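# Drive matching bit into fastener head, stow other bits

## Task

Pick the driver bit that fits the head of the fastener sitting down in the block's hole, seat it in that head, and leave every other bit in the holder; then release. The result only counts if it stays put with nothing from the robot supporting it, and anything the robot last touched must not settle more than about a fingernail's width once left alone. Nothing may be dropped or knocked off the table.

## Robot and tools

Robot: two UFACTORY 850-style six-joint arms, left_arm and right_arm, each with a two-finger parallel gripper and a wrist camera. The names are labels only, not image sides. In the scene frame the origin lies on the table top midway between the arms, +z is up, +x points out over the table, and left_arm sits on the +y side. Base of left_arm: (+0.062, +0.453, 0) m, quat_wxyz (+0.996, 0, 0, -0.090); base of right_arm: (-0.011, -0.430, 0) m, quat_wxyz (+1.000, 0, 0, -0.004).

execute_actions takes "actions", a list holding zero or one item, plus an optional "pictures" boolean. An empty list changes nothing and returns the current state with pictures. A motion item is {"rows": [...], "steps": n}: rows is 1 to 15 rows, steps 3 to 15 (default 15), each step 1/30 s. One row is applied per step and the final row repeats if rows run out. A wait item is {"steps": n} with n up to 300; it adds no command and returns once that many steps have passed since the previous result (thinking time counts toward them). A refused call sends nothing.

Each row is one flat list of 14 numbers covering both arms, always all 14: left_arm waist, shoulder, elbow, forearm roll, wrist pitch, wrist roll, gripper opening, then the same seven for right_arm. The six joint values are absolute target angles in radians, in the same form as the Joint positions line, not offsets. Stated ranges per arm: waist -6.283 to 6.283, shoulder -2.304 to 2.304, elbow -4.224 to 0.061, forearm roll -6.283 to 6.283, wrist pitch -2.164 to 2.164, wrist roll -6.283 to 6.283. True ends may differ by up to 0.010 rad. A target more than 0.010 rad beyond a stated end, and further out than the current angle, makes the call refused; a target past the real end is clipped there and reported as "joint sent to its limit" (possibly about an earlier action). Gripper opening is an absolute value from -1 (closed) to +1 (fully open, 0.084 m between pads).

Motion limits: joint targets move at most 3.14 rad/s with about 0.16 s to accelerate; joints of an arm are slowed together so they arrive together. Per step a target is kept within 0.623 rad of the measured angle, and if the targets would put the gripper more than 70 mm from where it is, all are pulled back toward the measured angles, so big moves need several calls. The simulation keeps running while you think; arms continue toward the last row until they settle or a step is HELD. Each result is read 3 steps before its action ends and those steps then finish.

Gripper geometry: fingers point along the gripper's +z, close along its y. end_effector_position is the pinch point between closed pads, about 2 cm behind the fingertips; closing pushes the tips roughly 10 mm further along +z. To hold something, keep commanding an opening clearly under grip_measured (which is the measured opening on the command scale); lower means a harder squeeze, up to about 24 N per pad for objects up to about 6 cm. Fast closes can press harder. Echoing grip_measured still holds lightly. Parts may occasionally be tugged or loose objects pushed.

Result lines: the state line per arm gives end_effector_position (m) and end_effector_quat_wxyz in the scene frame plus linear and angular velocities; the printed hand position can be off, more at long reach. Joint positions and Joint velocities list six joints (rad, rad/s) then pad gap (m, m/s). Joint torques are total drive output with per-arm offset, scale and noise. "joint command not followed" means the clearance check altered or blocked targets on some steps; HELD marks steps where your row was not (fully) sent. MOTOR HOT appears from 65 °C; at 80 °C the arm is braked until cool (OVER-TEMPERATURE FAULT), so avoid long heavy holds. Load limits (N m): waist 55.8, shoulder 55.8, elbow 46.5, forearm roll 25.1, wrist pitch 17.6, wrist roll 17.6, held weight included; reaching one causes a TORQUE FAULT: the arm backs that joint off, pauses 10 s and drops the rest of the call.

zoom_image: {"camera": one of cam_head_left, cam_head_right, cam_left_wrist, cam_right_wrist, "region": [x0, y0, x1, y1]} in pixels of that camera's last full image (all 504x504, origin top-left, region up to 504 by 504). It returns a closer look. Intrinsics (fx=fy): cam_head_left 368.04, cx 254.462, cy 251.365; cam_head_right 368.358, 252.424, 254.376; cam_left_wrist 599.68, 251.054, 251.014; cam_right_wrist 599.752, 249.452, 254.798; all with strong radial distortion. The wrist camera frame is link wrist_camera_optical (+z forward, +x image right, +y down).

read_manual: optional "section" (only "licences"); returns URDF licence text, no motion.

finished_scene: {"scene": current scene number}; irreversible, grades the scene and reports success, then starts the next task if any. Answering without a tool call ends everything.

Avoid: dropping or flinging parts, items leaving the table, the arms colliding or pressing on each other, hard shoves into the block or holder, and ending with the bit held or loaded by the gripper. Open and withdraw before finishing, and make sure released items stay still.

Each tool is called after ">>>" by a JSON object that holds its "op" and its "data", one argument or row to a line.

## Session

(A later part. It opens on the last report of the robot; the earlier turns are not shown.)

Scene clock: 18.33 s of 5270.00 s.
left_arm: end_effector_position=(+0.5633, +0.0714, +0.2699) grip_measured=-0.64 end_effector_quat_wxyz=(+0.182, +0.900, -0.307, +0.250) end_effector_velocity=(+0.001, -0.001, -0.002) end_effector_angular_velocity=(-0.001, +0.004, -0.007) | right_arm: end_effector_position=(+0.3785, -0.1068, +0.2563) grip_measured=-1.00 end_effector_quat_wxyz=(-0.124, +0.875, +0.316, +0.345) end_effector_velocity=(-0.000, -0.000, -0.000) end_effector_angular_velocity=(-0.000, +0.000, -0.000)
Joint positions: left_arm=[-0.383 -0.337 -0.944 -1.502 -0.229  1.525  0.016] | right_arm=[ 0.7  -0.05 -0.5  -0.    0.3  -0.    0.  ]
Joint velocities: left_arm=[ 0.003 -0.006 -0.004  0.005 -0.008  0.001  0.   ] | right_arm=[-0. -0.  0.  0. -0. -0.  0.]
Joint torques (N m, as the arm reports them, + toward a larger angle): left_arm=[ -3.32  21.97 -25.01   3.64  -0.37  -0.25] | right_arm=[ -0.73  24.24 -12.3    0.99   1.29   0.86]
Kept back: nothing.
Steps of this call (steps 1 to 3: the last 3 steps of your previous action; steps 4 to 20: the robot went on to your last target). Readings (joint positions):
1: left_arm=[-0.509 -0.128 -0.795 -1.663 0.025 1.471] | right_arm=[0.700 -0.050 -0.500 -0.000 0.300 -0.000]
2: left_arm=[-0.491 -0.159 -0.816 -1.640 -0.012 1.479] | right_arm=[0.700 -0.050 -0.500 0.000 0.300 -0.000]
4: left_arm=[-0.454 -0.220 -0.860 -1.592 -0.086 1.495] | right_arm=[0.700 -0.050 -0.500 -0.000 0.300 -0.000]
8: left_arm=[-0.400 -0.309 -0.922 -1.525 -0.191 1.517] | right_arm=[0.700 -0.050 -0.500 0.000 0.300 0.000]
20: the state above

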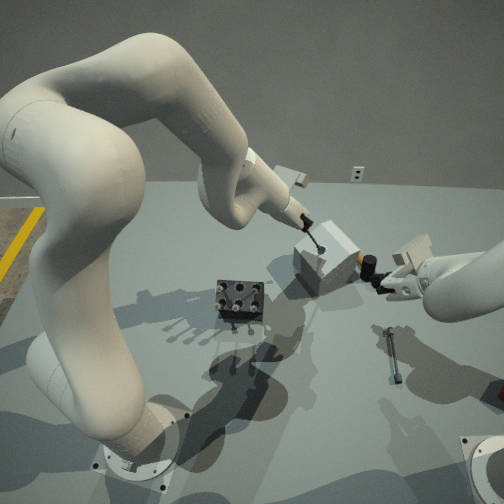

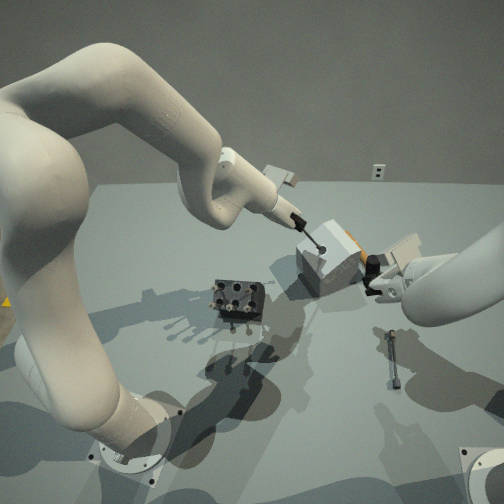

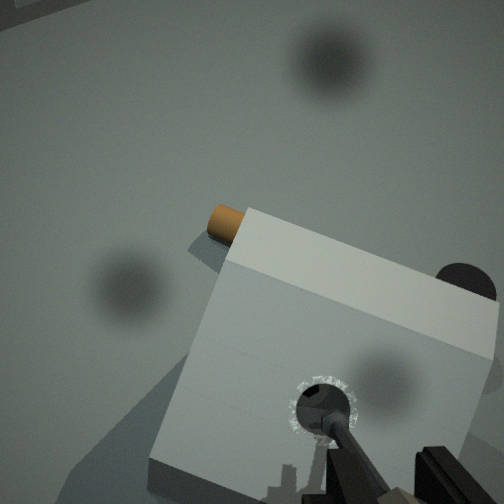

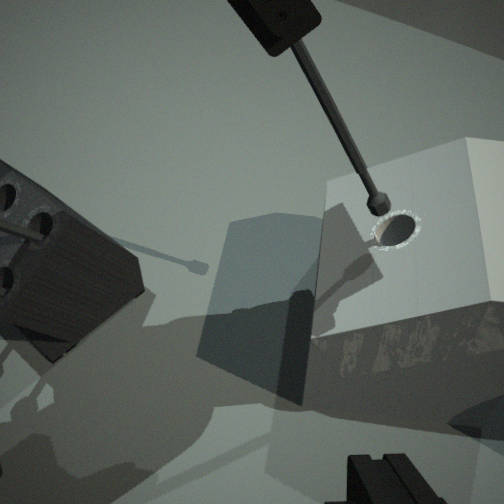

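>>> {"op": "execute_actions", "data": {
  "actions": [
    {"rows":[[-0.3774,-0.3403,-0.9479,-1.489,-0.2313,1.5167,-1,0.7,-0.05,-0.5,0,0.3,0,-1],[-0.3805,-0.3571,-0.9545,-1.5367,-0.2296,1.563,-1,0.7,-0.05,-0.5,0,0.3,0,-1],[-0.3835,-0.374,-0.9611,-1.5843,-0.2282,1.609,-1,0.7,-0.05,-0.5,0,0.3,0,-1],[-0.3866,-0.3908,-0.9677,-1.632,-0.2272,1.6555,-1,0.7,-0.05,-0.5,0,0.3,0,-1],[-0.3896,-0.4077,-0.9743,-1.68,-0.2265,1.702,-1,0.7,-0.05,-0.5,0,0.3,0,-1],[-0.3927,-0.4245,-0.9809,-1.7274,-0.2262,1.748,-1,0.7,-0.05,-0.5,0,0.3,0,-1],[-0.3957,-0.4414,-0.9875,-1.775,-0.2262,1.794,-1,0.7,-0.05,-0.5,0,0.3,0,-1],[-0.3988,-0.4582,-0.9941,-1.8227,-0.2266,1.8405,-1,0.7,-0.05,-0.5,0,0.3,0,-1],[-0.4016,-0.4754,-1.0027,-1.8607,-0.2274,1.877,-1,0.7,-0.05,-0.5,0,0.3,0,-1],[-0.4045,-0.4925,-1.0113,-1.8987,-0.2286,1.9135,-1,0.7,-0.05,-0.5,0,0.3,0,-1],[-0.4073,-0.5097,-1.0199,-1.9367,-0.2302,1.95,-1,0.7,-0.05,-0.5,0,0.3,0,-1],[-0.4101,-0.5268,-1.0285,-1.9747,-0.2322,1.9865,-1,0.7,-0.05,-0.5,0,0.3,0,-1],[-0.4129,-0.544,-1.0371,-2.0127,-0.2346,2.023,-1,0.7,-0.05,-0.5,0,0.3,0,-1],[-0.4158,-0.5611,-1.0457,-2.0507,-0.2373,2.0595,-1,0.7,-0.05,-0.5,0,0.3,0,-1],[-0.4186,-0.5783,-1.0543,-2.0888,-0.2404,2.0959,-1,0.7,-0.05,-0.5,0,0.3,0,-1]],"steps":15}
  ]
}}

>>> {"op": "execute_actions", "data": {
  "actions": [
    {"steps":18}
  ],
  "pictures": true
}}

>>> {"op": "zoom_image", "data": {
  "camera": "cam_left_wrist",
  "region": [285,375,405,495]
}}

Scene clock: 19.53 s of 5270.00 s.
left_arm: end_effector_position=(+0.5775, +0.0537, +0.2317) grip_measured=-0.64 end_effector_quat_wxyz=(+0.183, +0.900, -0.307, +0.249) end_effector_velocity=(+0.056, -0.088, -0.180) end_effector_angular_velocity=(+0.002, +0.007, +0.006) | right_arm: end_effector_position=(+0.3785, -0.1068, +0.2563) grip_measured=-1.00 end_effector_quat_wxyz=(-0.124, +0.875, +0.316, +0.345) end_effector_velocity=(+0.000, +0.000, +0.000) end_effector_angular_velocity=(+0.001, +0.000, -0.001)
Joint positions: left_arm=[-0.396 -0.445 -0.99  -1.777 -0.227  1.796  0.016] | right_arm=[ 0.7  -0.05 -0.5  -0.    0.3   0.    0.  ]
Joint velocities: left_arm=[-0.084 -0.495 -0.221 -1.247 -0.011  1.2    0.   ] | right_arm=[ 0.    -0.    -0.     0.002  0.    -0.     0.   ]
Joint torques (N m, as the arm reports them, + toward a larger angle): left_arm=[  0.57  26.4  -24.86   2.49  -0.52  -0.23] | right_arm=[ -0.71  24.73 -13.14   1.37   1.34   0.8 ]
Steps of this call (steps 1 to 15: the robot went on to your last target; steps 16 to 24: nothing new was sent; steps 25 to 36: the first 12 steps of this action). Readings (joint positions):
25: left_arm=[-0.382 -0.338 -0.944 -1.501 -0.229 1.525] | right_arm=[0.700 -0.050 -0.500 -0.000 0.300 -0.000]
26: left_arm=[-0.382 -0.338 -0.945 -1.500 -0.230 1.524] | right_arm=[0.700 -0.050 -0.500 0.000 0.300 0.000]
28: left_arm=[-0.381 -0.343 -0.948 -1.505 -0.230 1.532] | right_arm=[0.700 -0.050 -0.500 0.000 0.300 -0.000]
32: left_arm=[-0.386 -0.384 -0.965 -1.613 -0.228 1.637] | right_arm=[0.700 -0.050 -0.500 0.000 0.300 -0.000]
36: the state above

Scene clock: 20.13 s of 5270.00 s.
left_arm: end_effector_position=(+0.5920, +0.0305, +0.1833) grip_measured=-0.64 end_effector_quat_wxyz=(+0.182, +0.900, -0.307, +0.250) end_effector_velocity=(+0.000, -0.001, -0.003) end_effector_angular_velocity=(-0.001, +0.002, +0.001) | right_arm: end_effector_position=(+0.3785, -0.1068, +0.2563) grip_measured=-1.00 end_effector_quat_wxyz=(-0.124, +0.875, +0.316, +0.345) end_effector_velocity=(+0.000, -0.000, +0.001) end_effector_angular_velocity=(+0.001, -0.001, -0.001)
Joint positions: left_arm=[-0.418 -0.577 -1.054 -2.087 -0.24   2.095  0.016] | right_arm=[ 0.7  -0.05 -0.5  -0.    0.3   0.    0.  ]
Joint velocities: left_arm=[-0.001 -0.007 -0.002 -0.014 -0.002  0.011  0.   ] | right_arm=[-0.     0.002  0.     0.001 -0.     0.     0.   ]
Joint torques (N m, as the arm reports them, + toward a larger angle): left_arm=[ -6.86  30.75 -23.69   2.15  -0.85   0.1 ] | right_arm=[ -1.86  24.82 -12.54   1.28   1.34   0.73]
Kept back: nothing.
Steps of this call (steps 1 to 3: the last 3 steps of your previous action; steps 4 to 18: the robot went on to your last target). Readings (joint positions):
1: left_arm=[-0.399 -0.461 -0.997 -1.819 -0.228 1.836] | right_arm=[0.700 -0.050 -0.500 -0.000 0.300 0.000]
2: left_arm=[-0.402 -0.478 -1.005 -1.859 -0.229 1.875] | right_arm=[0.700 -0.050 -0.500 -0.000 0.300 -0.000]
4: left_arm=[-0.408 -0.513 -1.022 -1.939 -0.232 1.951] | right_arm=[0.700 -0.050 -0.500 -0.000 0.300 0.000]
8: left_arm=[-0.416 -0.562 -1.045 -2.050 -0.238 2.058] | right_arm=[0.700 -0.050 -0.500 -0.000 0.300 -0.000]
18: the state above

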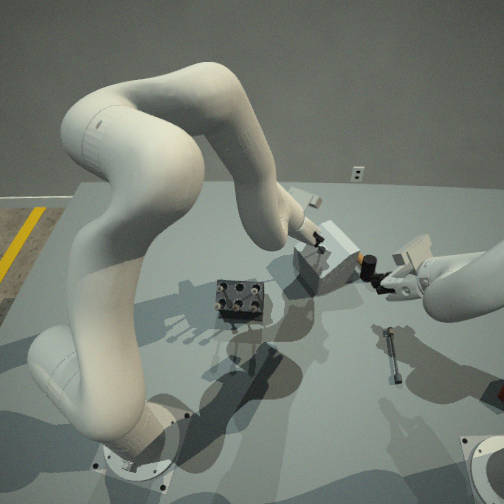

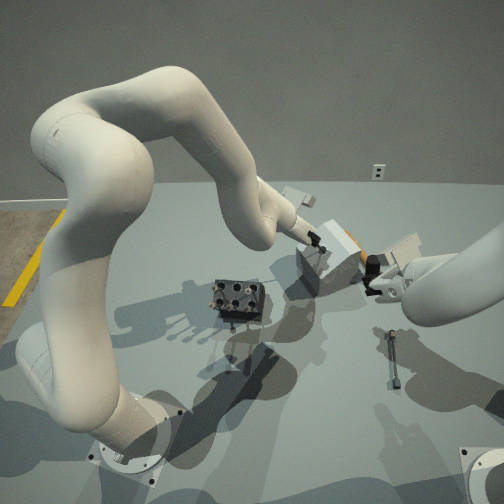

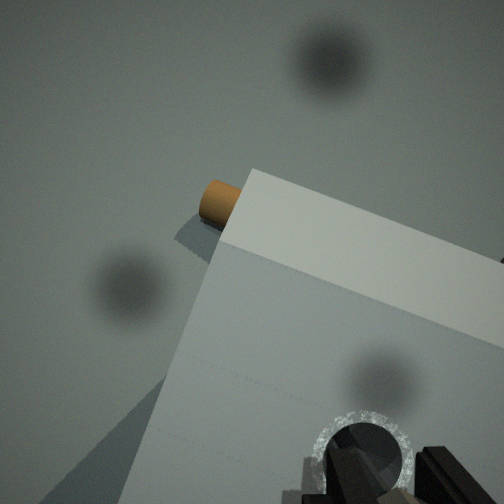

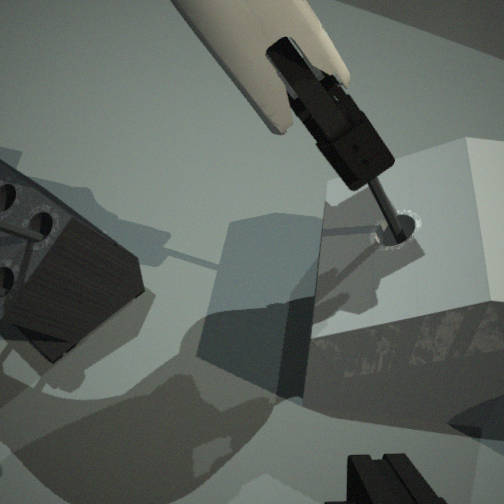

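Region (285, 375, 405, 495) of cam_left_wrist's 504x504 image, scaled by 4.200, with more detail than that image has.

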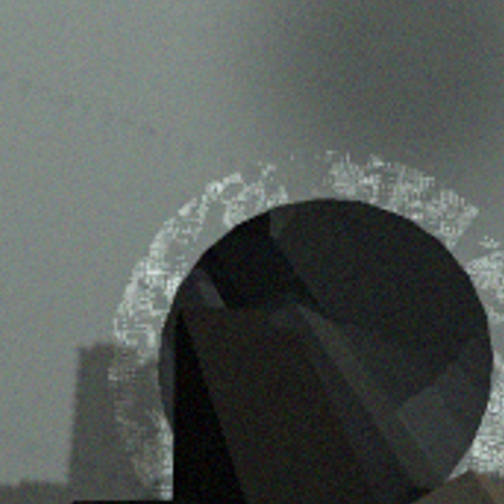

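>>> {"op": "execute_actions", "data": {
  "actions": [
    {"rows":[[-0.4194,-0.5832,-1.0569,-2.0985,-0.2413,2.1051,-1,0.7,-0.05,-0.5,0,0.3,0,-1],[-0.4202,-0.588,-1.0595,-2.108,-0.2422,2.1143,-1,0.7,-0.05,-0.5,0,0.3,0,-1],[-0.421,-0.5929,-1.0622,-2.1176,-0.2432,2.1235,-1,0.7,-0.05,-0.5,0,0.3,0,-1],[-0.4217,-0.5977,-1.0648,-2.127,-0.2441,2.1327,-1,0.7,-0.05,-0.5,0,0.3,0,-1],[-0.4225,-0.6026,-1.0675,-2.1368,-0.245,2.1419,-1,0.7,-0.05,-0.5,0,0.3,0,-1],[-0.4233,-0.6075,-1.0702,-2.1464,-0.246,2.1511,-1,0.7,-0.05,-0.5,0,0.3,0,-1]],"steps":15}
  ]
}}

>>> {"op": "execute_actions", "data": {
  "actions": [
    {"rows":[[-0.4244,-0.6148,-1.0743,-2.16,-0.2475,2.1643,-1,0.7,-0.05,-0.5,0,0.3,0,-1]],"steps":12}
  ]
}}

Scene clock: 20.87 s of 5270.00 s.
left_arm: end_effector_position=(+0.5947, +0.0256, +0.1729) grip_measured=-0.64 end_effector_quat_wxyz=(+0.182, +0.900, -0.307, +0.250) end_effector_velocity=(+0.003, -0.005, -0.006) end_effector_angular_velocity=(-0.001, -0.006, -0.002) | right_arm: end_effector_position=(+0.3785, -0.1068, +0.2563) grip_measured=-1.00 end_effector_quat_wxyz=(-0.124, +0.875, +0.316, +0.345) end_effector_velocity=(+0.000, -0.000, -0.000) end_effector_angular_velocity=(+0.000, +0.002, -0.002)
Joint positions: left_arm=[-0.423 -0.605 -1.069 -2.142 -0.246  2.147  0.016] | right_arm=[ 0.7  -0.05 -0.5  -0.    0.3   0.    0.  ]
Joint velocities: left_arm=[-0.004 -0.02  -0.013 -0.048 -0.003  0.049  0.   ] | right_arm=[-0.    -0.001  0.     0.002 -0.     0.     0.   ]
Joint torques (N m, as the arm reports them, + toward a larger angle): left_arm=[ -3.41  30.95 -23.82   2.76  -1.25  -0.47] | right_arm=[ -0.51  24.33 -12.61   1.49   1.29   0.71]
Steps of this call (steps 1 to 10: the robot went on to your last target; steps 11 to 22: the first 12 steps of this action). Readings (joint positions):
11: left_arm=[-0.419 -0.578 -1.054 -2.089 -0.240 2.096] | right_arm=[0.700 -0.050 -0.500 -0.000 0.300 0.000]
12: left_arm=[-0.419 -0.579 -1.055 -2.090 -0.241 2.097] | right_arm=[0.700 -0.050 -0.500 0.000 0.300 0.000]
14: left_arm=[-0.419 -0.583 -1.057 -2.098 -0.241 2.105] | right_arm=[0.700 -0.050 -0.500 -0.000 0.300 -0.000]
18: left_arm=[-0.422 -0.598 -1.065 -2.127 -0.244 2.132] | right_arm=[0.700 -0.050 -0.500 0.000 0.300 0.000]
22: the state above

Scene clock: 21.27 s of 5270.00 s.
left_arm: end_effector_position=(+0.5957, +0.0240, +0.1698) grip_measured=-0.64 end_effector_quat_wxyz=(+0.182, +0.900, -0.307, +0.250) end_effector_velocity=(+0.001, -0.001, -0.002) end_effector_angular_velocity=(-0.000, -0.001, -0.001) | right_arm: end_effector_position=(+0.3785, -0.1068, +0.2563) grip_measured=-1.00 end_effector_quat_wxyz=(-0.124, +0.875, +0.316, +0.345) end_effector_velocity=(-0.000, -0.000, -0.001) end_effector_angular_velocity=(-0.000, +0.001, -0.001)
Joint positions: left_arm=[-0.424 -0.614 -1.074 -2.159 -0.247  2.163  0.016] | right_arm=[ 0.7  -0.05 -0.5  -0.    0.3  -0.    0.  ]
Joint velocities: left_arm=[-0.001 -0.005 -0.003 -0.012 -0.002  0.012 -0.   ] | right_arm=[ 0.    -0.001  0.     0.001 -0.    -0.     0.   ]
Joint torques (N m, as the arm reports them, + toward a larger angle): left_arm=[ -6.64  32.09 -22.41   3.38  -0.83  -0.03] | right_arm=[ -0.49  24.68 -12.51   1.2    1.4    0.7 ]
Steps of this call (steps 1 to 3: the last 3 steps of your previous action; steps 4 to 12: the first 9 steps of this action). Readings (joint positions):
4: left_arm=[-0.423 -0.607 -1.070 -2.145 -0.246 2.150] | right_arm=[0.700 -0.050 -0.500 -0.000 0.300 -0.000]
5: left_arm=[-0.423 -0.608 -1.070 -2.147 -0.246 2.152] | right_arm=[0.700 -0.050 -0.500 -0.000 0.300 0.000]
7: left_arm=[-0.424 -0.611 -1.072 -2.153 -0.247 2.158] | right_arm=[0.700 -0.050 -0.500 -0.000 0.300 -0.000]
11: left_arm=[-0.424 -0.614 -1.074 -2.158 -0.247 2.163] | right_arm=[0.700 -0.050 -0.500 -0.000 0.300 0.000]
12: the state above

>>> {"op": "execute_actions", "data": {
  "actions": [
    {"rows":[[-0.4255,-0.6221,-1.0784,-2.1735,-0.249,2.1773,-1,0.7,-0.05,-0.5,0,0.3,0,-1]],"steps":12}
  ]
}}

Scene clock: 21.67 s of 5270.00 s.
left_arm: end_effector_position=(+0.5965, +0.0227, +0.1671) grip_measured=-0.64 end_effector_quat_wxyz=(+0.182, +0.900, -0.307, +0.250) end_effector_velocity=(+0.000, -0.002, -0.001) end_effector_angular_velocity=(-0.002, -0.002, -0.002) | right_arm: end_effector_position=(+0.3785, -0.1068, +0.2563) grip_measured=-1.00 end_effector_quat_wxyz=(-0.124, +0.875, +0.316, +0.345) end_effector_velocity=(+0.000, -0.001, -0.001) end_effector_angular_velocity=(+0.000, +0.002, -0.004)
Joint positions: left_arm=[-0.425 -0.622 -1.078 -2.172 -0.249  2.176  0.016] | right_arm=[ 0.7  -0.05 -0.5  -0.    0.3   0.    0.  ]
Joint velocities: left_arm=[-0.002 -0.005 -0.003 -0.011 -0.003  0.011  0.   ] | right_arm=[-0.001 -0.001  0.     0.003  0.     0.     0.   ]
Joint torques (N m, as the arm reports them, + toward a larger angle): left_arm=[ -4.65  31.68 -23.31   3.03  -1.17  -0.14] | right_arm=[ -1.22  25.   -12.59   1.3    1.34   0.79]
Steps of this call (steps 1 to 3: the last 3 steps of your previous action; steps 4 to 12: the first 9 steps of this action). Readings (joint positions):
4: left_arm=[-0.424 -0.615 -1.074 -2.160 -0.247 2.164] | right_arm=[0.700 -0.050 -0.500 -0.000 0.300 -0.000]
5: left_arm=[-0.424 -0.615 -1.075 -2.161 -0.248 2.166] | right_arm=[0.700 -0.050 -0.500 -0.000 0.300 -0.000]
7: left_arm=[-0.425 -0.619 -1.076 -2.167 -0.248 2.171] | right_arm=[0.700 -0.050 -0.500 -0.000 0.300 0.000]
11: left_arm=[-0.425 -0.621 -1.078 -2.172 -0.249 2.176] | right_arm=[0.700 -0.050 -0.500 0.000 0.300 0.000]
12: the state above

>>> {"op": "execute_actions", "data": {
  "actions": [
    {"rows":[[-0.4266,-0.6294,-1.0825,-2.187,-0.2506,2.1903,-1,0.7,-0.05,-0.5,0,0.3,0,-1]],"steps":12}
  ]
}}

Scene clock: 22.07 s of 5270.00 s.
left_arm: end_effector_position=(+0.5973, +0.0215, +0.1645) grip_measured=-0.64 end_effector_quat_wxyz=(+0.182, +0.900, -0.307, +0.250) end_effector_velocity=(+0.002, -0.002, -0.001) end_effector_angular_velocity=(-0.003, -0.002, +0.000) | right_arm: end_effector_position=(+0.3785, -0.1068, +0.2563) grip_measured=-1.00 end_effector_quat_wxyz=(-0.124, +0.875, +0.316, +0.345) end_effector_velocity=(+0.000, +0.001, +0.001) end_effector_angular_velocity=(+0.001, -0.002, +0.002)
Joint positions: left_arm=[-0.427 -0.629 -1.082 -2.186 -0.25   2.189  0.016] | right_arm=[ 0.7  -0.05 -0.5   0.    0.3   0.    0.  ]
Joint velocities: left_arm=[-0.    -0.005 -0.005 -0.011 -0.003  0.01   0.   ] | right_arm=[ 0.001  0.001 -0.    -0.002  0.001 -0.     0.   ]
Joint torques (N m, as the arm reports them, + toward a larger angle): left_arm=[ -5.28  32.45 -23.55   2.99  -0.8    0.05] | right_arm=[ -0.25  23.98 -12.91   1.29   1.33   0.81]
Steps of this call (steps 1 to 3: the last 3 steps of your previous action; steps 4 to 12: the first 9 steps of this action). Readings (joint positions):
4: left_arm=[-0.425 -0.622 -1.078 -2.173 -0.249 2.177] | right_arm=[0.700 -0.050 -0.500 0.000 0.300 -0.000]
5: left_arm=[-0.426 -0.623 -1.079 -2.175 -0.249 2.179] | right_arm=[0.700 -0.050 -0.500 0.000 0.300 -0.000]
7: left_arm=[-0.426 -0.626 -1.081 -2.180 -0.250 2.184] | right_arm=[0.700 -0.050 -0.500 -0.000 0.300 -0.000]
11: left_arm=[-0.426 -0.629 -1.082 -2.185 -0.250 2.189] | right_arm=[0.700 -0.050 -0.500 -0.000 0.300 -0.000]
12: the state above

>>> {"op": "execute_actions", "data": {
  "actions": [
    {"rows":[[-0.4277,-0.6367,-1.0866,-2.2003,-0.2522,2.2031,-1,0.7,-0.05,-0.5,0,0.3,0,-1]],"steps":12}
  ]
}}

Scene clock: 22.47 s of 5270.00 s.
left_arm: end_effector_position=(+0.5991, +0.0195, +0.1640) grip_measured=-0.64 end_effector_quat_wxyz=(+0.183, +0.899, -0.307, +0.252) end_effector_velocity=(+0.001, -0.001, -0.001) end_effector_angular_velocity=(-0.003, -0.002, -0.000) | right_arm: end_effector_position=(+0.3785, -0.1068, +0.2563) grip_measured=-1.00 end_effector_quat_wxyz=(-0.124, +0.875, +0.316, +0.345) end_effector_velocity=(-0.000, -0.000, -0.001) end_effector_angular_velocity=(-0.001, +0.001, +0.001)
Joint positions: left_arm=[-0.427 -0.634 -1.088 -2.199 -0.253  2.202  0.016] | right_arm=[ 0.7  -0.05 -0.5  -0.    0.3   0.    0.  ]
Joint velocities: left_arm=[ 0.    -0.005 -0.004 -0.011 -0.004  0.011 -0.   ] | right_arm=[ 0.    -0.001  0.001 -0.    -0.    -0.     0.   ]
Joint torques (N m, as the arm reports them, + toward a larger angle): left_arm=[ -7.06  17.59 -14.99   2.98  -0.03   0.  ] | right_arm=[ -0.79  23.43 -13.06   1.27   1.32   0.76]
Steps of this call (steps 1 to 3: the last 3 steps of your previous action; steps 4 to 12: the first 9 steps of this action). Readings (joint positions):
4: left_arm=[-0.427 -0.629 -1.082 -2.187 -0.251 2.190] | right_arm=[0.700 -0.050 -0.500 -0.000 0.300 0.000]
5: left_arm=[-0.427 -0.630 -1.083 -2.188 -0.251 2.192] | right_arm=[0.700 -0.050 -0.500 -0.000 0.300 0.000]
7: left_arm=[-0.427 -0.633 -1.085 -2.194 -0.252 2.197] | right_arm=[0.700 -0.050 -0.500 -0.000 0.300 0.000]
11: left_arm=[-0.427 -0.634 -1.087 -2.199 -0.253 2.202] | right_arm=[0.700 -0.050 -0.500 0.000 0.300 0.000]
12: the state above

>>> {"op": "execute_actions", "data": {
  "actions": [
    {"rows":[[-0.4266,-0.6294,-1.0825,-2.187,-0.2506,2.1903,-1,0.7,-0.05,-0.5,0,0.3,0,-1]],"steps":10}
  ],
  "pictures": true
}}

>>> {"op": "zoom_image", "data": {
  "camera": "cam_right_wrist",
  "region": [320,120,460,260]
}}

Scene clock: 22.80 s of 5270.00 s.
left_arm: end_effector_position=(+0.5968, +0.0215, +0.1625) grip_measured=-0.64 end_effector_quat_wxyz=(+0.182, +0.900, -0.307, +0.249) end_effector_velocity=(-0.005, +0.004, -0.002) end_effector_angular_velocity=(+0.008, +0.009, -0.000) | right_arm: end_effector_position=(+0.3785, -0.1068, +0.2563) grip_measured=-1.00 end_effector_quat_wxyz=(-0.124, +0.875, +0.316, +0.345) end_effector_velocity=(+0.000, -0.000, +0.000) end_effector_angular_velocity=(+0.000, +0.000, -0.001)
Joint positions: left_arm=[-0.427 -0.632 -1.082 -2.189 -0.251  2.192  0.016] | right_arm=[ 0.7  -0.05 -0.5  -0.    0.3  -0.    0.  ]
Joint velocities: left_arm=[ 0.     0.006  0.011  0.023  0.005 -0.022 -0.   ] | right_arm=[-0.     0.    -0.     0.001 -0.     0.     0.   ]
Joint torques (N m, as the arm reports them, + toward a larger angle): left_arm=[ -4.12  28.05 -19.96   2.5   -0.18   0.12] | right_arm=[ -1.48  25.46 -12.71   1.13   1.3    0.71]
Steps of this call (steps 1 to 3: the last 3 steps of your previous action; steps 4 to 10: the first 7 steps of this action). Readings (joint positions):
4: left_arm=[-0.427 -0.635 -1.088 -2.200 -0.254 2.203] | right_arm=[0.700 -0.050 -0.500 -0.000 0.300 -0.000]
5: left_arm=[-0.427 -0.634 -1.087 -2.199 -0.253 2.201] | right_arm=[0.700 -0.050 -0.500 -0.000 0.300 0.000]
7: left_arm=[-0.427 -0.633 -1.084 -2.193 -0.252 2.196] | right_arm=[0.700 -0.050 -0.500 -0.000 0.300 0.000]
10: the state above

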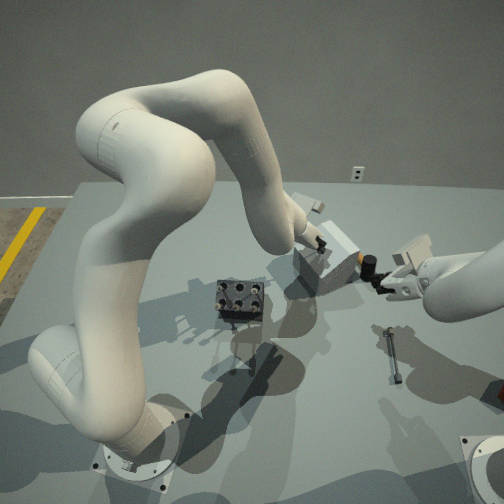

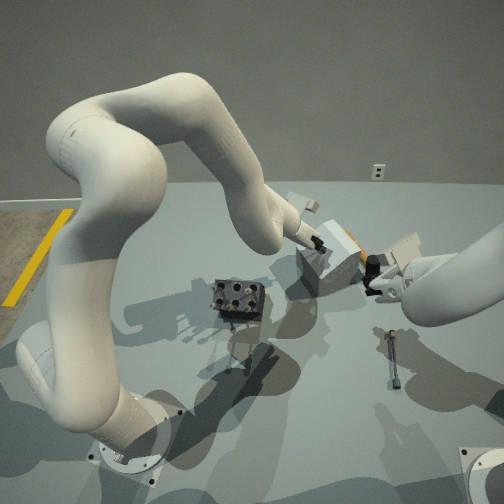

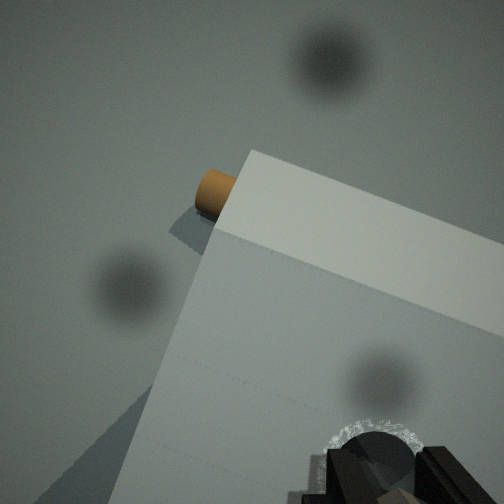

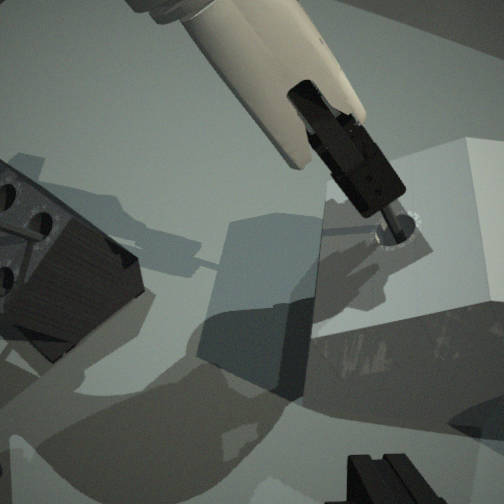

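Region (320, 120, 460, 260) of cam_right_wrist's 504x504 image, scaled by 3.600, with more detail than that image has.

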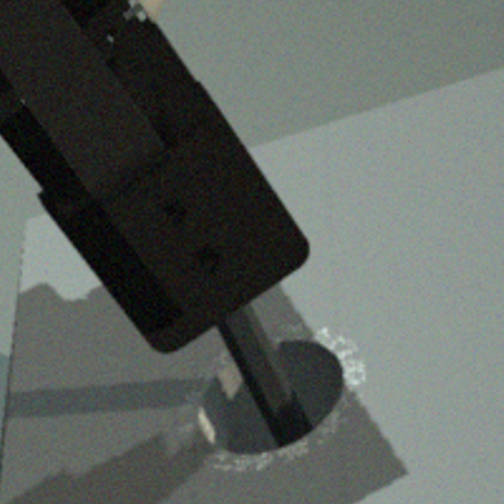

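>>> {"op": "execute_actions", "data": {
  "actions": [
    {"rows":[[-0.4266,-0.6294,-1.0825,-2.187,-0.2506,2.1903,-0.85,0.7,-0.05,-0.5,0,0.3,0,-1],[-0.4266,-0.6294,-1.0825,-2.187,-0.2506,2.1903,-0.72,0.7,-0.05,-0.5,0,0.3,0,-1],[-0.4266,-0.6294,-1.0825,-2.187,-0.2506,2.1903,-0.65,0.7,-0.05,-0.5,0,0.3,0,-1],[-0.4266,-0.6294,-1.0825,-2.187,-0.2506,2.1903,-0.61,0.7,-0.05,-0.5,0,0.3,0,-1],[-0.4266,-0.6294,-1.0825,-2.187,-0.2506,2.1903,-0.57,0.7,-0.05,-0.5,0,0.3,0,-1],[-0.4266,-0.6294,-1.0825,-2.187,-0.2506,2.1903,-0.53,0.7,-0.05,-0.5,0,0.3,0,-1],[-0.4266,-0.6294,-1.0825,-2.187,-0.2506,2.1903,-0.48,0.7,-0.05,-0.5,0,0.3,0,-1],[-0.4266,-0.6294,-1.0825,-2.187,-0.2506,2.1903,-0.42,0.7,-0.05,-0.5,0,0.3,0,-1],[-0.4266,-0.6294,-1.0825,-2.187,-0.2506,2.1903,-0.35,0.7,-0.05,-0.5,0,0.3,0,-1],[-0.4266,-0.6294,-1.0825,-2.187,-0.2506,2.1903,-0.25,0.7,-0.05,-0.5,0,0.3,0,-1],[-0.4266,-0.6294,-1.0825,-2.187,-0.2506,2.1903,-0.1,0.7,-0.05,-0.5,0,0.3,0,-1],[-0.4266,-0.6294,-1.0825,-2.187,-0.2506,2.1903,0,0.7,-0.05,-0.5,0,0.3,0,-1]],"steps":15}
  ]
}}

>>> {"op": "execute_actions", "data": {
  "actions": [
    {"rows":[[-0.4225,-0.6026,-1.0675,-2.1368,-0.245,2.1419,0,0.7,-0.05,-0.5,0,0.3,0,-1],[-0.4186,-0.5783,-1.0543,-2.0888,-0.2404,2.0959,0,0.7,-0.05,-0.5,0,0.3,0,-1],[-0.4158,-0.5611,-1.0457,-2.0507,-0.2373,2.0595,0,0.7,-0.05,-0.5,0,0.3,0,-1],[-0.4129,-0.544,-1.0371,-2.0127,-0.2346,2.023,0,0.7,-0.05,-0.5,0,0.3,0,-1],[-0.4101,-0.5268,-1.0285,-1.9747,-0.2322,1.9865,0,0.7,-0.05,-0.5,0,0.3,0,-1],[-0.4073,-0.5097,-1.0199,-1.9367,-0.2302,1.95,0,0.7,-0.05,-0.5,0,0.3,0,-1],[-0.4045,-0.4925,-1.0113,-1.8987,-0.2286,1.9135,0,0.7,-0.05,-0.5,0,0.3,0,-1],[-0.4016,-0.4754,-1.0027,-1.8607,-0.2274,1.877,0,0.7,-0.05,-0.5,0,0.3,0,-1],[-0.3988,-0.4582,-0.9941,-1.8227,-0.2266,1.8405,0,0.7,-0.05,-0.5,0,0.3,0,-1],[-0.3978,-0.45,-0.977,-1.828,-0.233,1.878,0,0.7,-0.05,-0.5,0,0.3,0,-1],[-0.3967,-0.4417,-0.9606,-1.8335,-0.24,1.915,0,0.7,-0.05,-0.5,0,0.3,0,-1],[-0.3957,-0.4334,-0.944,-1.839,-0.2465,1.953,0,0.7,-0.05,-0.5,0,0.3,0,-1],[-0.3947,-0.425,-0.927,-1.844,-0.253,1.99,0,0.7,-0.05,-0.5,0,0.3,0,-1],[-0.3936,-0.417,-0.91,-1.85,-0.26,2.028,0,0.7,-0.05,-0.5,0,0.3,0,-1],[-0.3926,-0.4086,-0.8936,-1.855,-0.2664,2.065,0,0.7,-0.05,-0.5,0,0.3,0,-1]],"steps":15}
  ]
}}

>>> {"op": "execute_actions", "data": {
  "actions": [
    {"steps":16}
  ],
  "pictures": true
}}

Scene clock: 23.80 s of 5270.00 s.
left_arm: end_effector_position=(+0.5974, +0.0213, +0.1644) grip_measured=-0.15 end_effector_quat_wxyz=(+0.182, +0.900, -0.307, +0.251) end_effector_velocity=(-0.001, -0.000, -0.001) end_effector_angular_velocity=(+0.003, +0.001, -0.002) | right_arm: end_effector_position=(+0.3785, -0.1068, +0.2563) grip_measured=-1.00 end_effector_quat_wxyz=(-0.124, +0.875, +0.316, +0.345) end_effector_velocity=(-0.000, -0.000, -0.001) end_effector_angular_velocity=(-0.002, +0.002, -0.000)
Joint positions: left_arm=[-0.427 -0.629 -1.083 -2.187 -0.251  2.19   0.037] | right_arm=[ 0.7  -0.05 -0.5   0.    0.3  -0.    0.  ]
Joint velocities: left_arm=[-0.002 -0.     0.001  0.     0.002 -0.     0.15 ] | right_arm=[-0.    -0.002  0.     0.    -0.    -0.001  0.   ]
Joint torques (N m, as the arm reports them, + toward a larger angle): left_arm=[ -6.88  32.8  -22.36   3.79  -1.05  -0.12] | right_arm=[ -0.23  25.13 -12.62   1.5    1.3    0.74]
Steps of this call (steps 1 to 3: the last 3 steps of your previous action; steps 4 to 15: the robot went on to your last target; steps 16 to 18: nothing new was sent; steps 19 to 30: the first 12 steps of this action). Readings (joint positions):
19: left_arm=[-0.427 -0.629 -1.082 -2.187 -0.251 2.190] | right_arm=[0.700 -0.050 -0.500 -0.000 0.300 0.000]
20: left_arm=[-0.427 -0.629 -1.082 -2.187 -0.251 2.190] | right_arm=[0.700 -0.050 -0.500 -0.000 0.300 -0.000]
22: left_arm=[-0.427 -0.629 -1.082 -2.187 -0.251 2.190] | right_arm=[0.700 -0.050 -0.500 -0.000 0.300 -0.000]
26: left_arm=[-0.427 -0.629 -1.083 -2.187 -0.251 2.190] | right_arm=[0.700 -0.050 -0.500 -0.000 0.300 0.000]
30: the state above

Scene clock: 24.30 s of 5270.00 s.
left_arm: end_effector_position=(+0.5815, +0.0461, +0.2146) grip_measured=-0.01 end_effector_quat_wxyz=(+0.182, +0.899, -0.310, +0.249) end_effector_velocity=(-0.090, +0.093, +0.122) end_effector_angular_velocity=(+0.030, -0.024, -0.127) | right_arm: end_effector_position=(+0.3785, -0.1068, +0.2563) grip_measured=-1.00 end_effector_quat_wxyz=(-0.124, +0.875, +0.316, +0.345) end_effector_velocity=(-0.000, -0.000, -0.001) end_effector_angular_velocity=(-0.002, +0.001, +0.001)
Joint positions: left_arm=[-0.404 -0.489 -1.007 -1.899 -0.232  1.919  0.044] | right_arm=[ 0.7  -0.05 -0.5  -0.    0.3  -0.    0.  ]
Joint velocities: left_arm=[ 0.071  0.451  0.332  0.744 -0.024 -0.568  0.   ] | right_arm=[ 0.    -0.002  0.    -0.001 -0.001  0.     0.   ]
Joint torques (N m, as the arm reports them, + toward a larger angle): left_arm=[  0.82  16.23 -20.67  -5.9   -0.85   0.23] | right_arm=[ -0.94  24.99 -12.46   1.34   1.35   0.76]
Steps of this call (steps 1 to 3: the last 3 steps of your previous action; steps 4 to 15: the first 12 steps of this action). Readings (joint positions):
4: left_arm=[-0.427 -0.629 -1.082 -2.187 -0.251 2.190] | right_arm=[0.700 -0.050 -0.500 0.000 0.300 -0.000]
5: left_arm=[-0.426 -0.628 -1.082 -2.184 -0.250 2.187] | right_arm=[0.700 -0.050 -0.500 0.000 0.300 -0.000]
7: left_arm=[-0.424 -0.614 -1.073 -2.154 -0.247 2.158] | right_arm=[0.700 -0.050 -0.500 0.000 0.300 0.000]
11: left_arm=[-0.415 -0.555 -1.043 -2.034 -0.237 2.044] | right_arm=[0.700 -0.050 -0.500 0.000 0.300 0.000]
15: the state above

Scene clock: 24.83 s of 5270.00 s.
left_arm: end_effector_position=(+0.5433, +0.0693, +0.2147) grip_measured=-0.01 end_effector_quat_wxyz=(+0.171, +0.870, -0.391, +0.247) end_effector_velocity=(-0.003, +0.003, -0.001) end_effector_angular_velocity=(+0.005, -0.005, -0.016) | right_arm: end_effector_position=(+0.3785, -0.1068, +0.2563) grip_measured=-1.00 end_effector_quat_wxyz=(-0.124, +0.875, +0.316, +0.345) end_effector_velocity=(-0.000, -0.000, +0.000) end_effector_angular_velocity=(-0.000, -0.001, +0.002)
Joint positions: left_arm=[-0.393 -0.409 -0.895 -1.855 -0.266  2.063  0.044] | right_arm=[ 0.7  -0.05 -0.5   0.    0.3  -0.    0.  ]
Joint velocities: left_arm=[ 0.002  0.007  0.011  0.001 -0.004  0.019  0.   ] | right_arm=[-0.     0.001  0.001 -0.002  0.     0.     0.   ]
Joint torques (N m, as the arm reports them, + toward a larger angle): left_arm=[ -7.37  21.22 -25.15   3.95  -0.66  -0.38] | right_arm=[ -0.87  24.79 -12.78   1.28   1.39   0.7 ]
Kept back: nothing.
Steps of this call (steps 1 to 3: the last 3 steps of your previous action; steps 4 to 16: the robot went on to your last target). Readings (joint positions):
1: left_arm=[-0.402 -0.475 -0.996 -1.879 -0.233 1.907] | right_arm=[0.700 -0.050 -0.500 0.000 0.300 -0.000]
2: left_arm=[-0.400 -0.464 -0.983 -1.866 -0.236 1.910] | right_arm=[0.700 -0.050 -0.500 -0.000 0.300 -0.000]
4: left_arm=[-0.397 -0.445 -0.955 -1.855 -0.245 1.950] | right_arm=[0.700 -0.050 -0.500 -0.000 0.300 0.000]
8: left_arm=[-0.394 -0.418 -0.909 -1.855 -0.261 2.034] | right_arm=[0.700 -0.050 -0.500 -0.000 0.300 -0.000]
16: the state above

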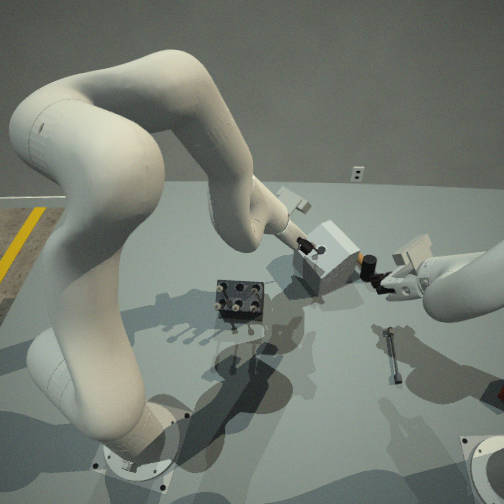

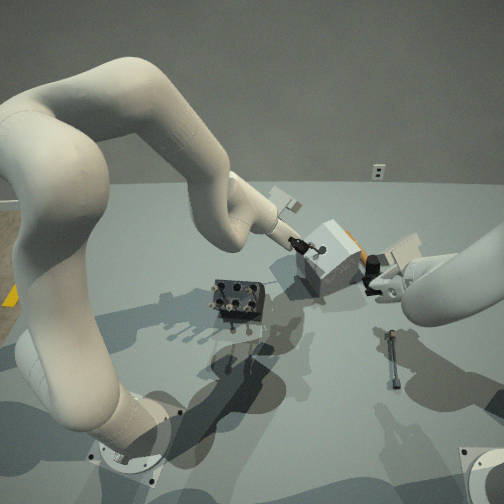

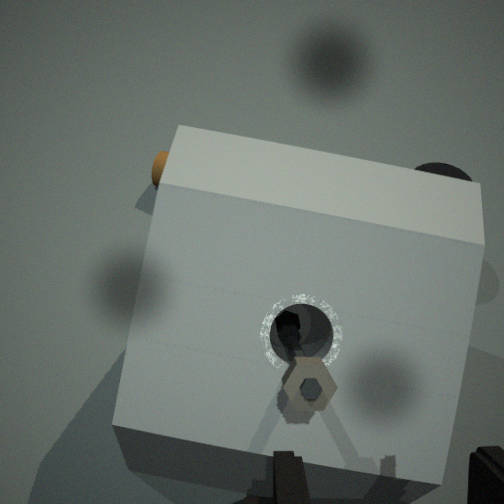

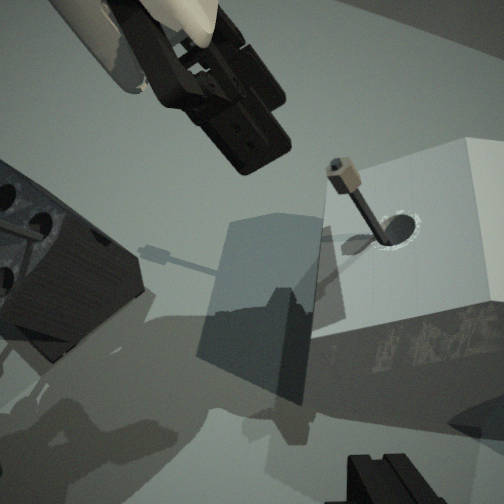

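>>> {"op": "zoom_image", "data": {
  "camera": "cam_left_wrist",
  "region": [262,295,342,375]
}}

Region (262, 295, 342, 375) of cam_left_wrist's 504x504 image, scaled by 6.300, with more detail than that image has.

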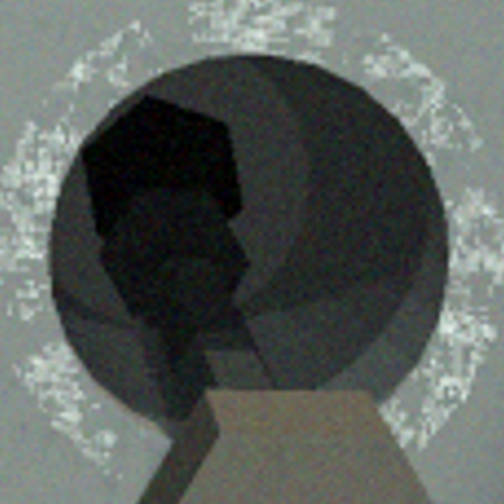

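>>> {"op": "execute_actions", "data": {
  "actions": [
    {"rows":[[-0.3926,-0.418,-0.906,-1.833,-0.2637,1.99,0,0.7,-0.05,-0.5,0,0.3,0,-1],[-0.3924,-0.428,-0.918,-1.81,-0.261,1.917,0,0.7,-0.05,-0.5,0,0.3,0,-1],[-0.3923,-0.4377,-0.9306,-1.788,-0.2584,1.843,0,0.7,-0.05,-0.5,0,0.3,0,-1],[-0.3922,-0.447,-0.943,-1.766,-0.2558,1.768,0,0.7,-0.05,-0.5,0,0.3,0,-1],[-0.3921,-0.457,-0.955,-1.744,-0.253,1.694,0,0.7,-0.05,-0.5,0,0.3,0,-1],[-0.392,-0.4667,-0.9675,-1.722,-0.2504,1.62,0,0.7,-0.05,-0.5,0,0.3,0,-1],[-0.3919,-0.4764,-0.98,-1.699,-0.2478,1.546,0,0.7,-0.05,-0.5,0,0.3,0,-1],[-0.3918,-0.486,-0.992,-1.677,-0.245,1.472,0,0.7,-0.05,-0.5,0,0.3,0,-1],[-0.3917,-0.496,-1.0045,-1.655,-0.2425,1.398,0,0.7,-0.05,-0.5,0,0.3,0,-1],[-0.3916,-0.5055,-1.0168,-1.6328,-0.2398,1.3234,0,0.7,-0.05,-0.5,0,0.3,0,-1]],"steps":15}
  ]
}}

>>> {"op": "execute_actions", "data": {
  "actions": [
    {"steps":10}
  ],
  "pictures": true
}}

Scene clock: 26.30 s of 5270.00 s.
left_arm: end_effector_position=(+0.5638, +0.0591, +0.2064) grip_measured=-0.01 end_effector_quat_wxyz=(+0.202, +0.927, -0.239, +0.206) end_effector_velocity=(+0.086, -0.040, -0.037) end_effector_angular_velocity=(-0.298, +0.689, +1.144) | right_arm: end_effector_position=(+0.3785, -0.1068, +0.2563) grip_measured=-1.00 end_effector_quat_wxyz=(-0.124, +0.875, +0.316, +0.345) end_effector_velocity=(-0.000, -0.000, +0.000) end_effector_angular_velocity=(-0.000, -0.000, +0.000)
Joint positions: left_arm=[-0.392 -0.472 -0.975 -1.709 -0.249  1.578  0.044] | right_arm=[ 0.7  -0.05 -0.5  -0.    0.3  -0.    0.  ]
Joint velocities: left_arm=[ 0.002 -0.26  -0.327  0.59   0.07  -1.951  0.   ] | right_arm=[-0.     0.001  0.    -0.    -0.    -0.     0.   ]
Joint torques (N m, as the arm reports them, + toward a larger angle): left_arm=[ -3.61  30.43 -23.4    2.81  -0.65  -0.11] | right_arm=[ -0.33  24.53 -12.63   0.98   1.28   0.71]
Steps of this call (steps 1 to 15: the robot went on to your last target; steps 16 to 32: nothing new was sent; steps 33 to 44: the first 12 steps of this action). Readings (joint positions):
33: left_arm=[-0.393 -0.409 -0.894 -1.855 -0.266 2.065] | right_arm=[0.700 -0.050 -0.500 -0.000 0.300 0.000]
34: left_arm=[-0.393 -0.409 -0.894 -1.854 -0.266 2.062] | right_arm=[0.700 -0.050 -0.500 -0.000 0.300 -0.000]
36: left_arm=[-0.393 -0.413 -0.900 -1.843 -0.265 2.025] | right_arm=[0.700 -0.050 -0.500 0.000 0.300 -0.000]
40: left_arm=[-0.392 -0.438 -0.932 -1.787 -0.258 1.836] | right_arm=[0.700 -0.050 -0.500 -0.000 0.300 -0.000]
44: the state above

Scene clock: 26.63 s of 5270.00 s.
left_arm: end_effector_position=(+0.5747, +0.0543, +0.2020) grip_measured=-0.01 end_effector_quat_wxyz=(+0.214, +0.946, -0.158, +0.185) end_effector_velocity=(+0.003, -0.002, -0.001) end_effector_angular_velocity=(-0.015, +0.030, +0.051) | right_arm: end_effector_position=(+0.3785, -0.1068, +0.2563) grip_measured=-1.00 end_effector_quat_wxyz=(-0.124, +0.875, +0.316, +0.345) end_effector_velocity=(+0.000, +0.000, +0.000) end_effector_angular_velocity=(+0.001, -0.000, -0.001)
Joint positions: left_arm=[-0.392 -0.504 -1.015 -1.635 -0.24   1.332  0.044] | right_arm=[ 0.7  -0.05 -0.5   0.    0.3  -0.    0.  ]
Joint velocities: left_arm=[ 0.    -0.01  -0.012  0.025  0.001 -0.085  0.   ] | right_arm=[0.    0.    0.    0.001 0.001 0.    0.   ]
Joint torques (N m, as the arm reports them, + toward a larger angle): left_arm=[ -6.62  27.64 -23.52   1.92  -0.57  -0.29] | right_arm=[ -1.5   24.86 -12.73   1.69   1.31   0.69]
Kept back: nothing.
Steps of this call (steps 1 to 3: the last 3 steps of your previous action; steps 4 to 10: the robot went on to your last target). Readings (joint positions):
1: left_arm=[-0.392 -0.481 -0.985 -1.690 -0.247 1.516] | right_arm=[0.700 -0.050 -0.500 0.000 0.300 0.000]
2: left_arm=[-0.392 -0.488 -0.994 -1.674 -0.245 1.462] | right_arm=[0.700 -0.050 -0.500 -0.000 0.300 -0.000]
4: left_arm=[-0.392 -0.497 -1.006 -1.653 -0.242 1.391] | right_arm=[0.700 -0.050 -0.500 0.000 0.300 -0.000]
8: left_arm=[-0.392 -0.503 -1.014 -1.638 -0.240 1.340] | right_arm=[0.700 -0.050 -0.500 0.000 0.300 -0.000]
10: the state above

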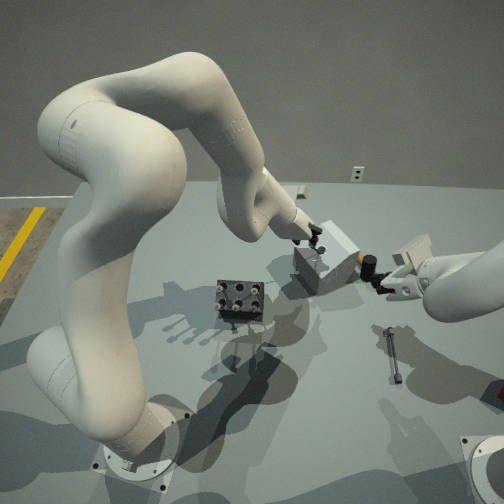

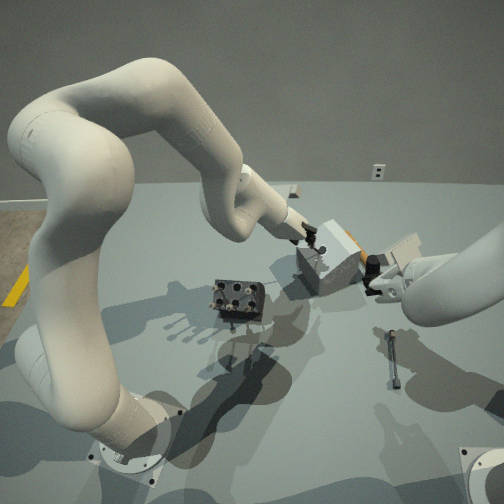

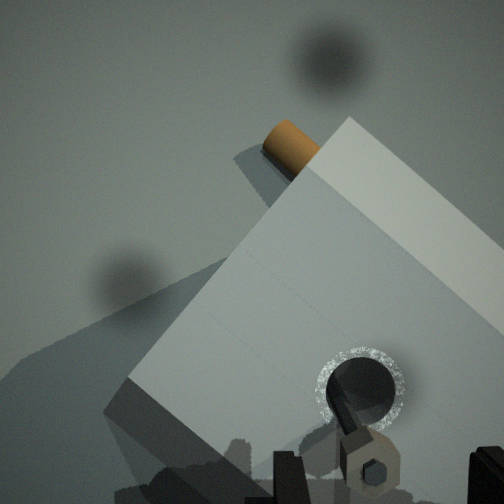

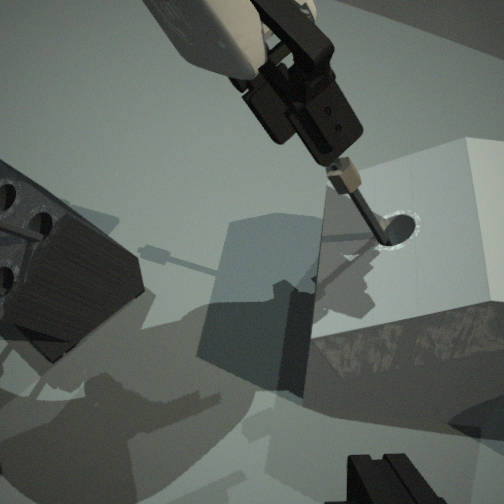

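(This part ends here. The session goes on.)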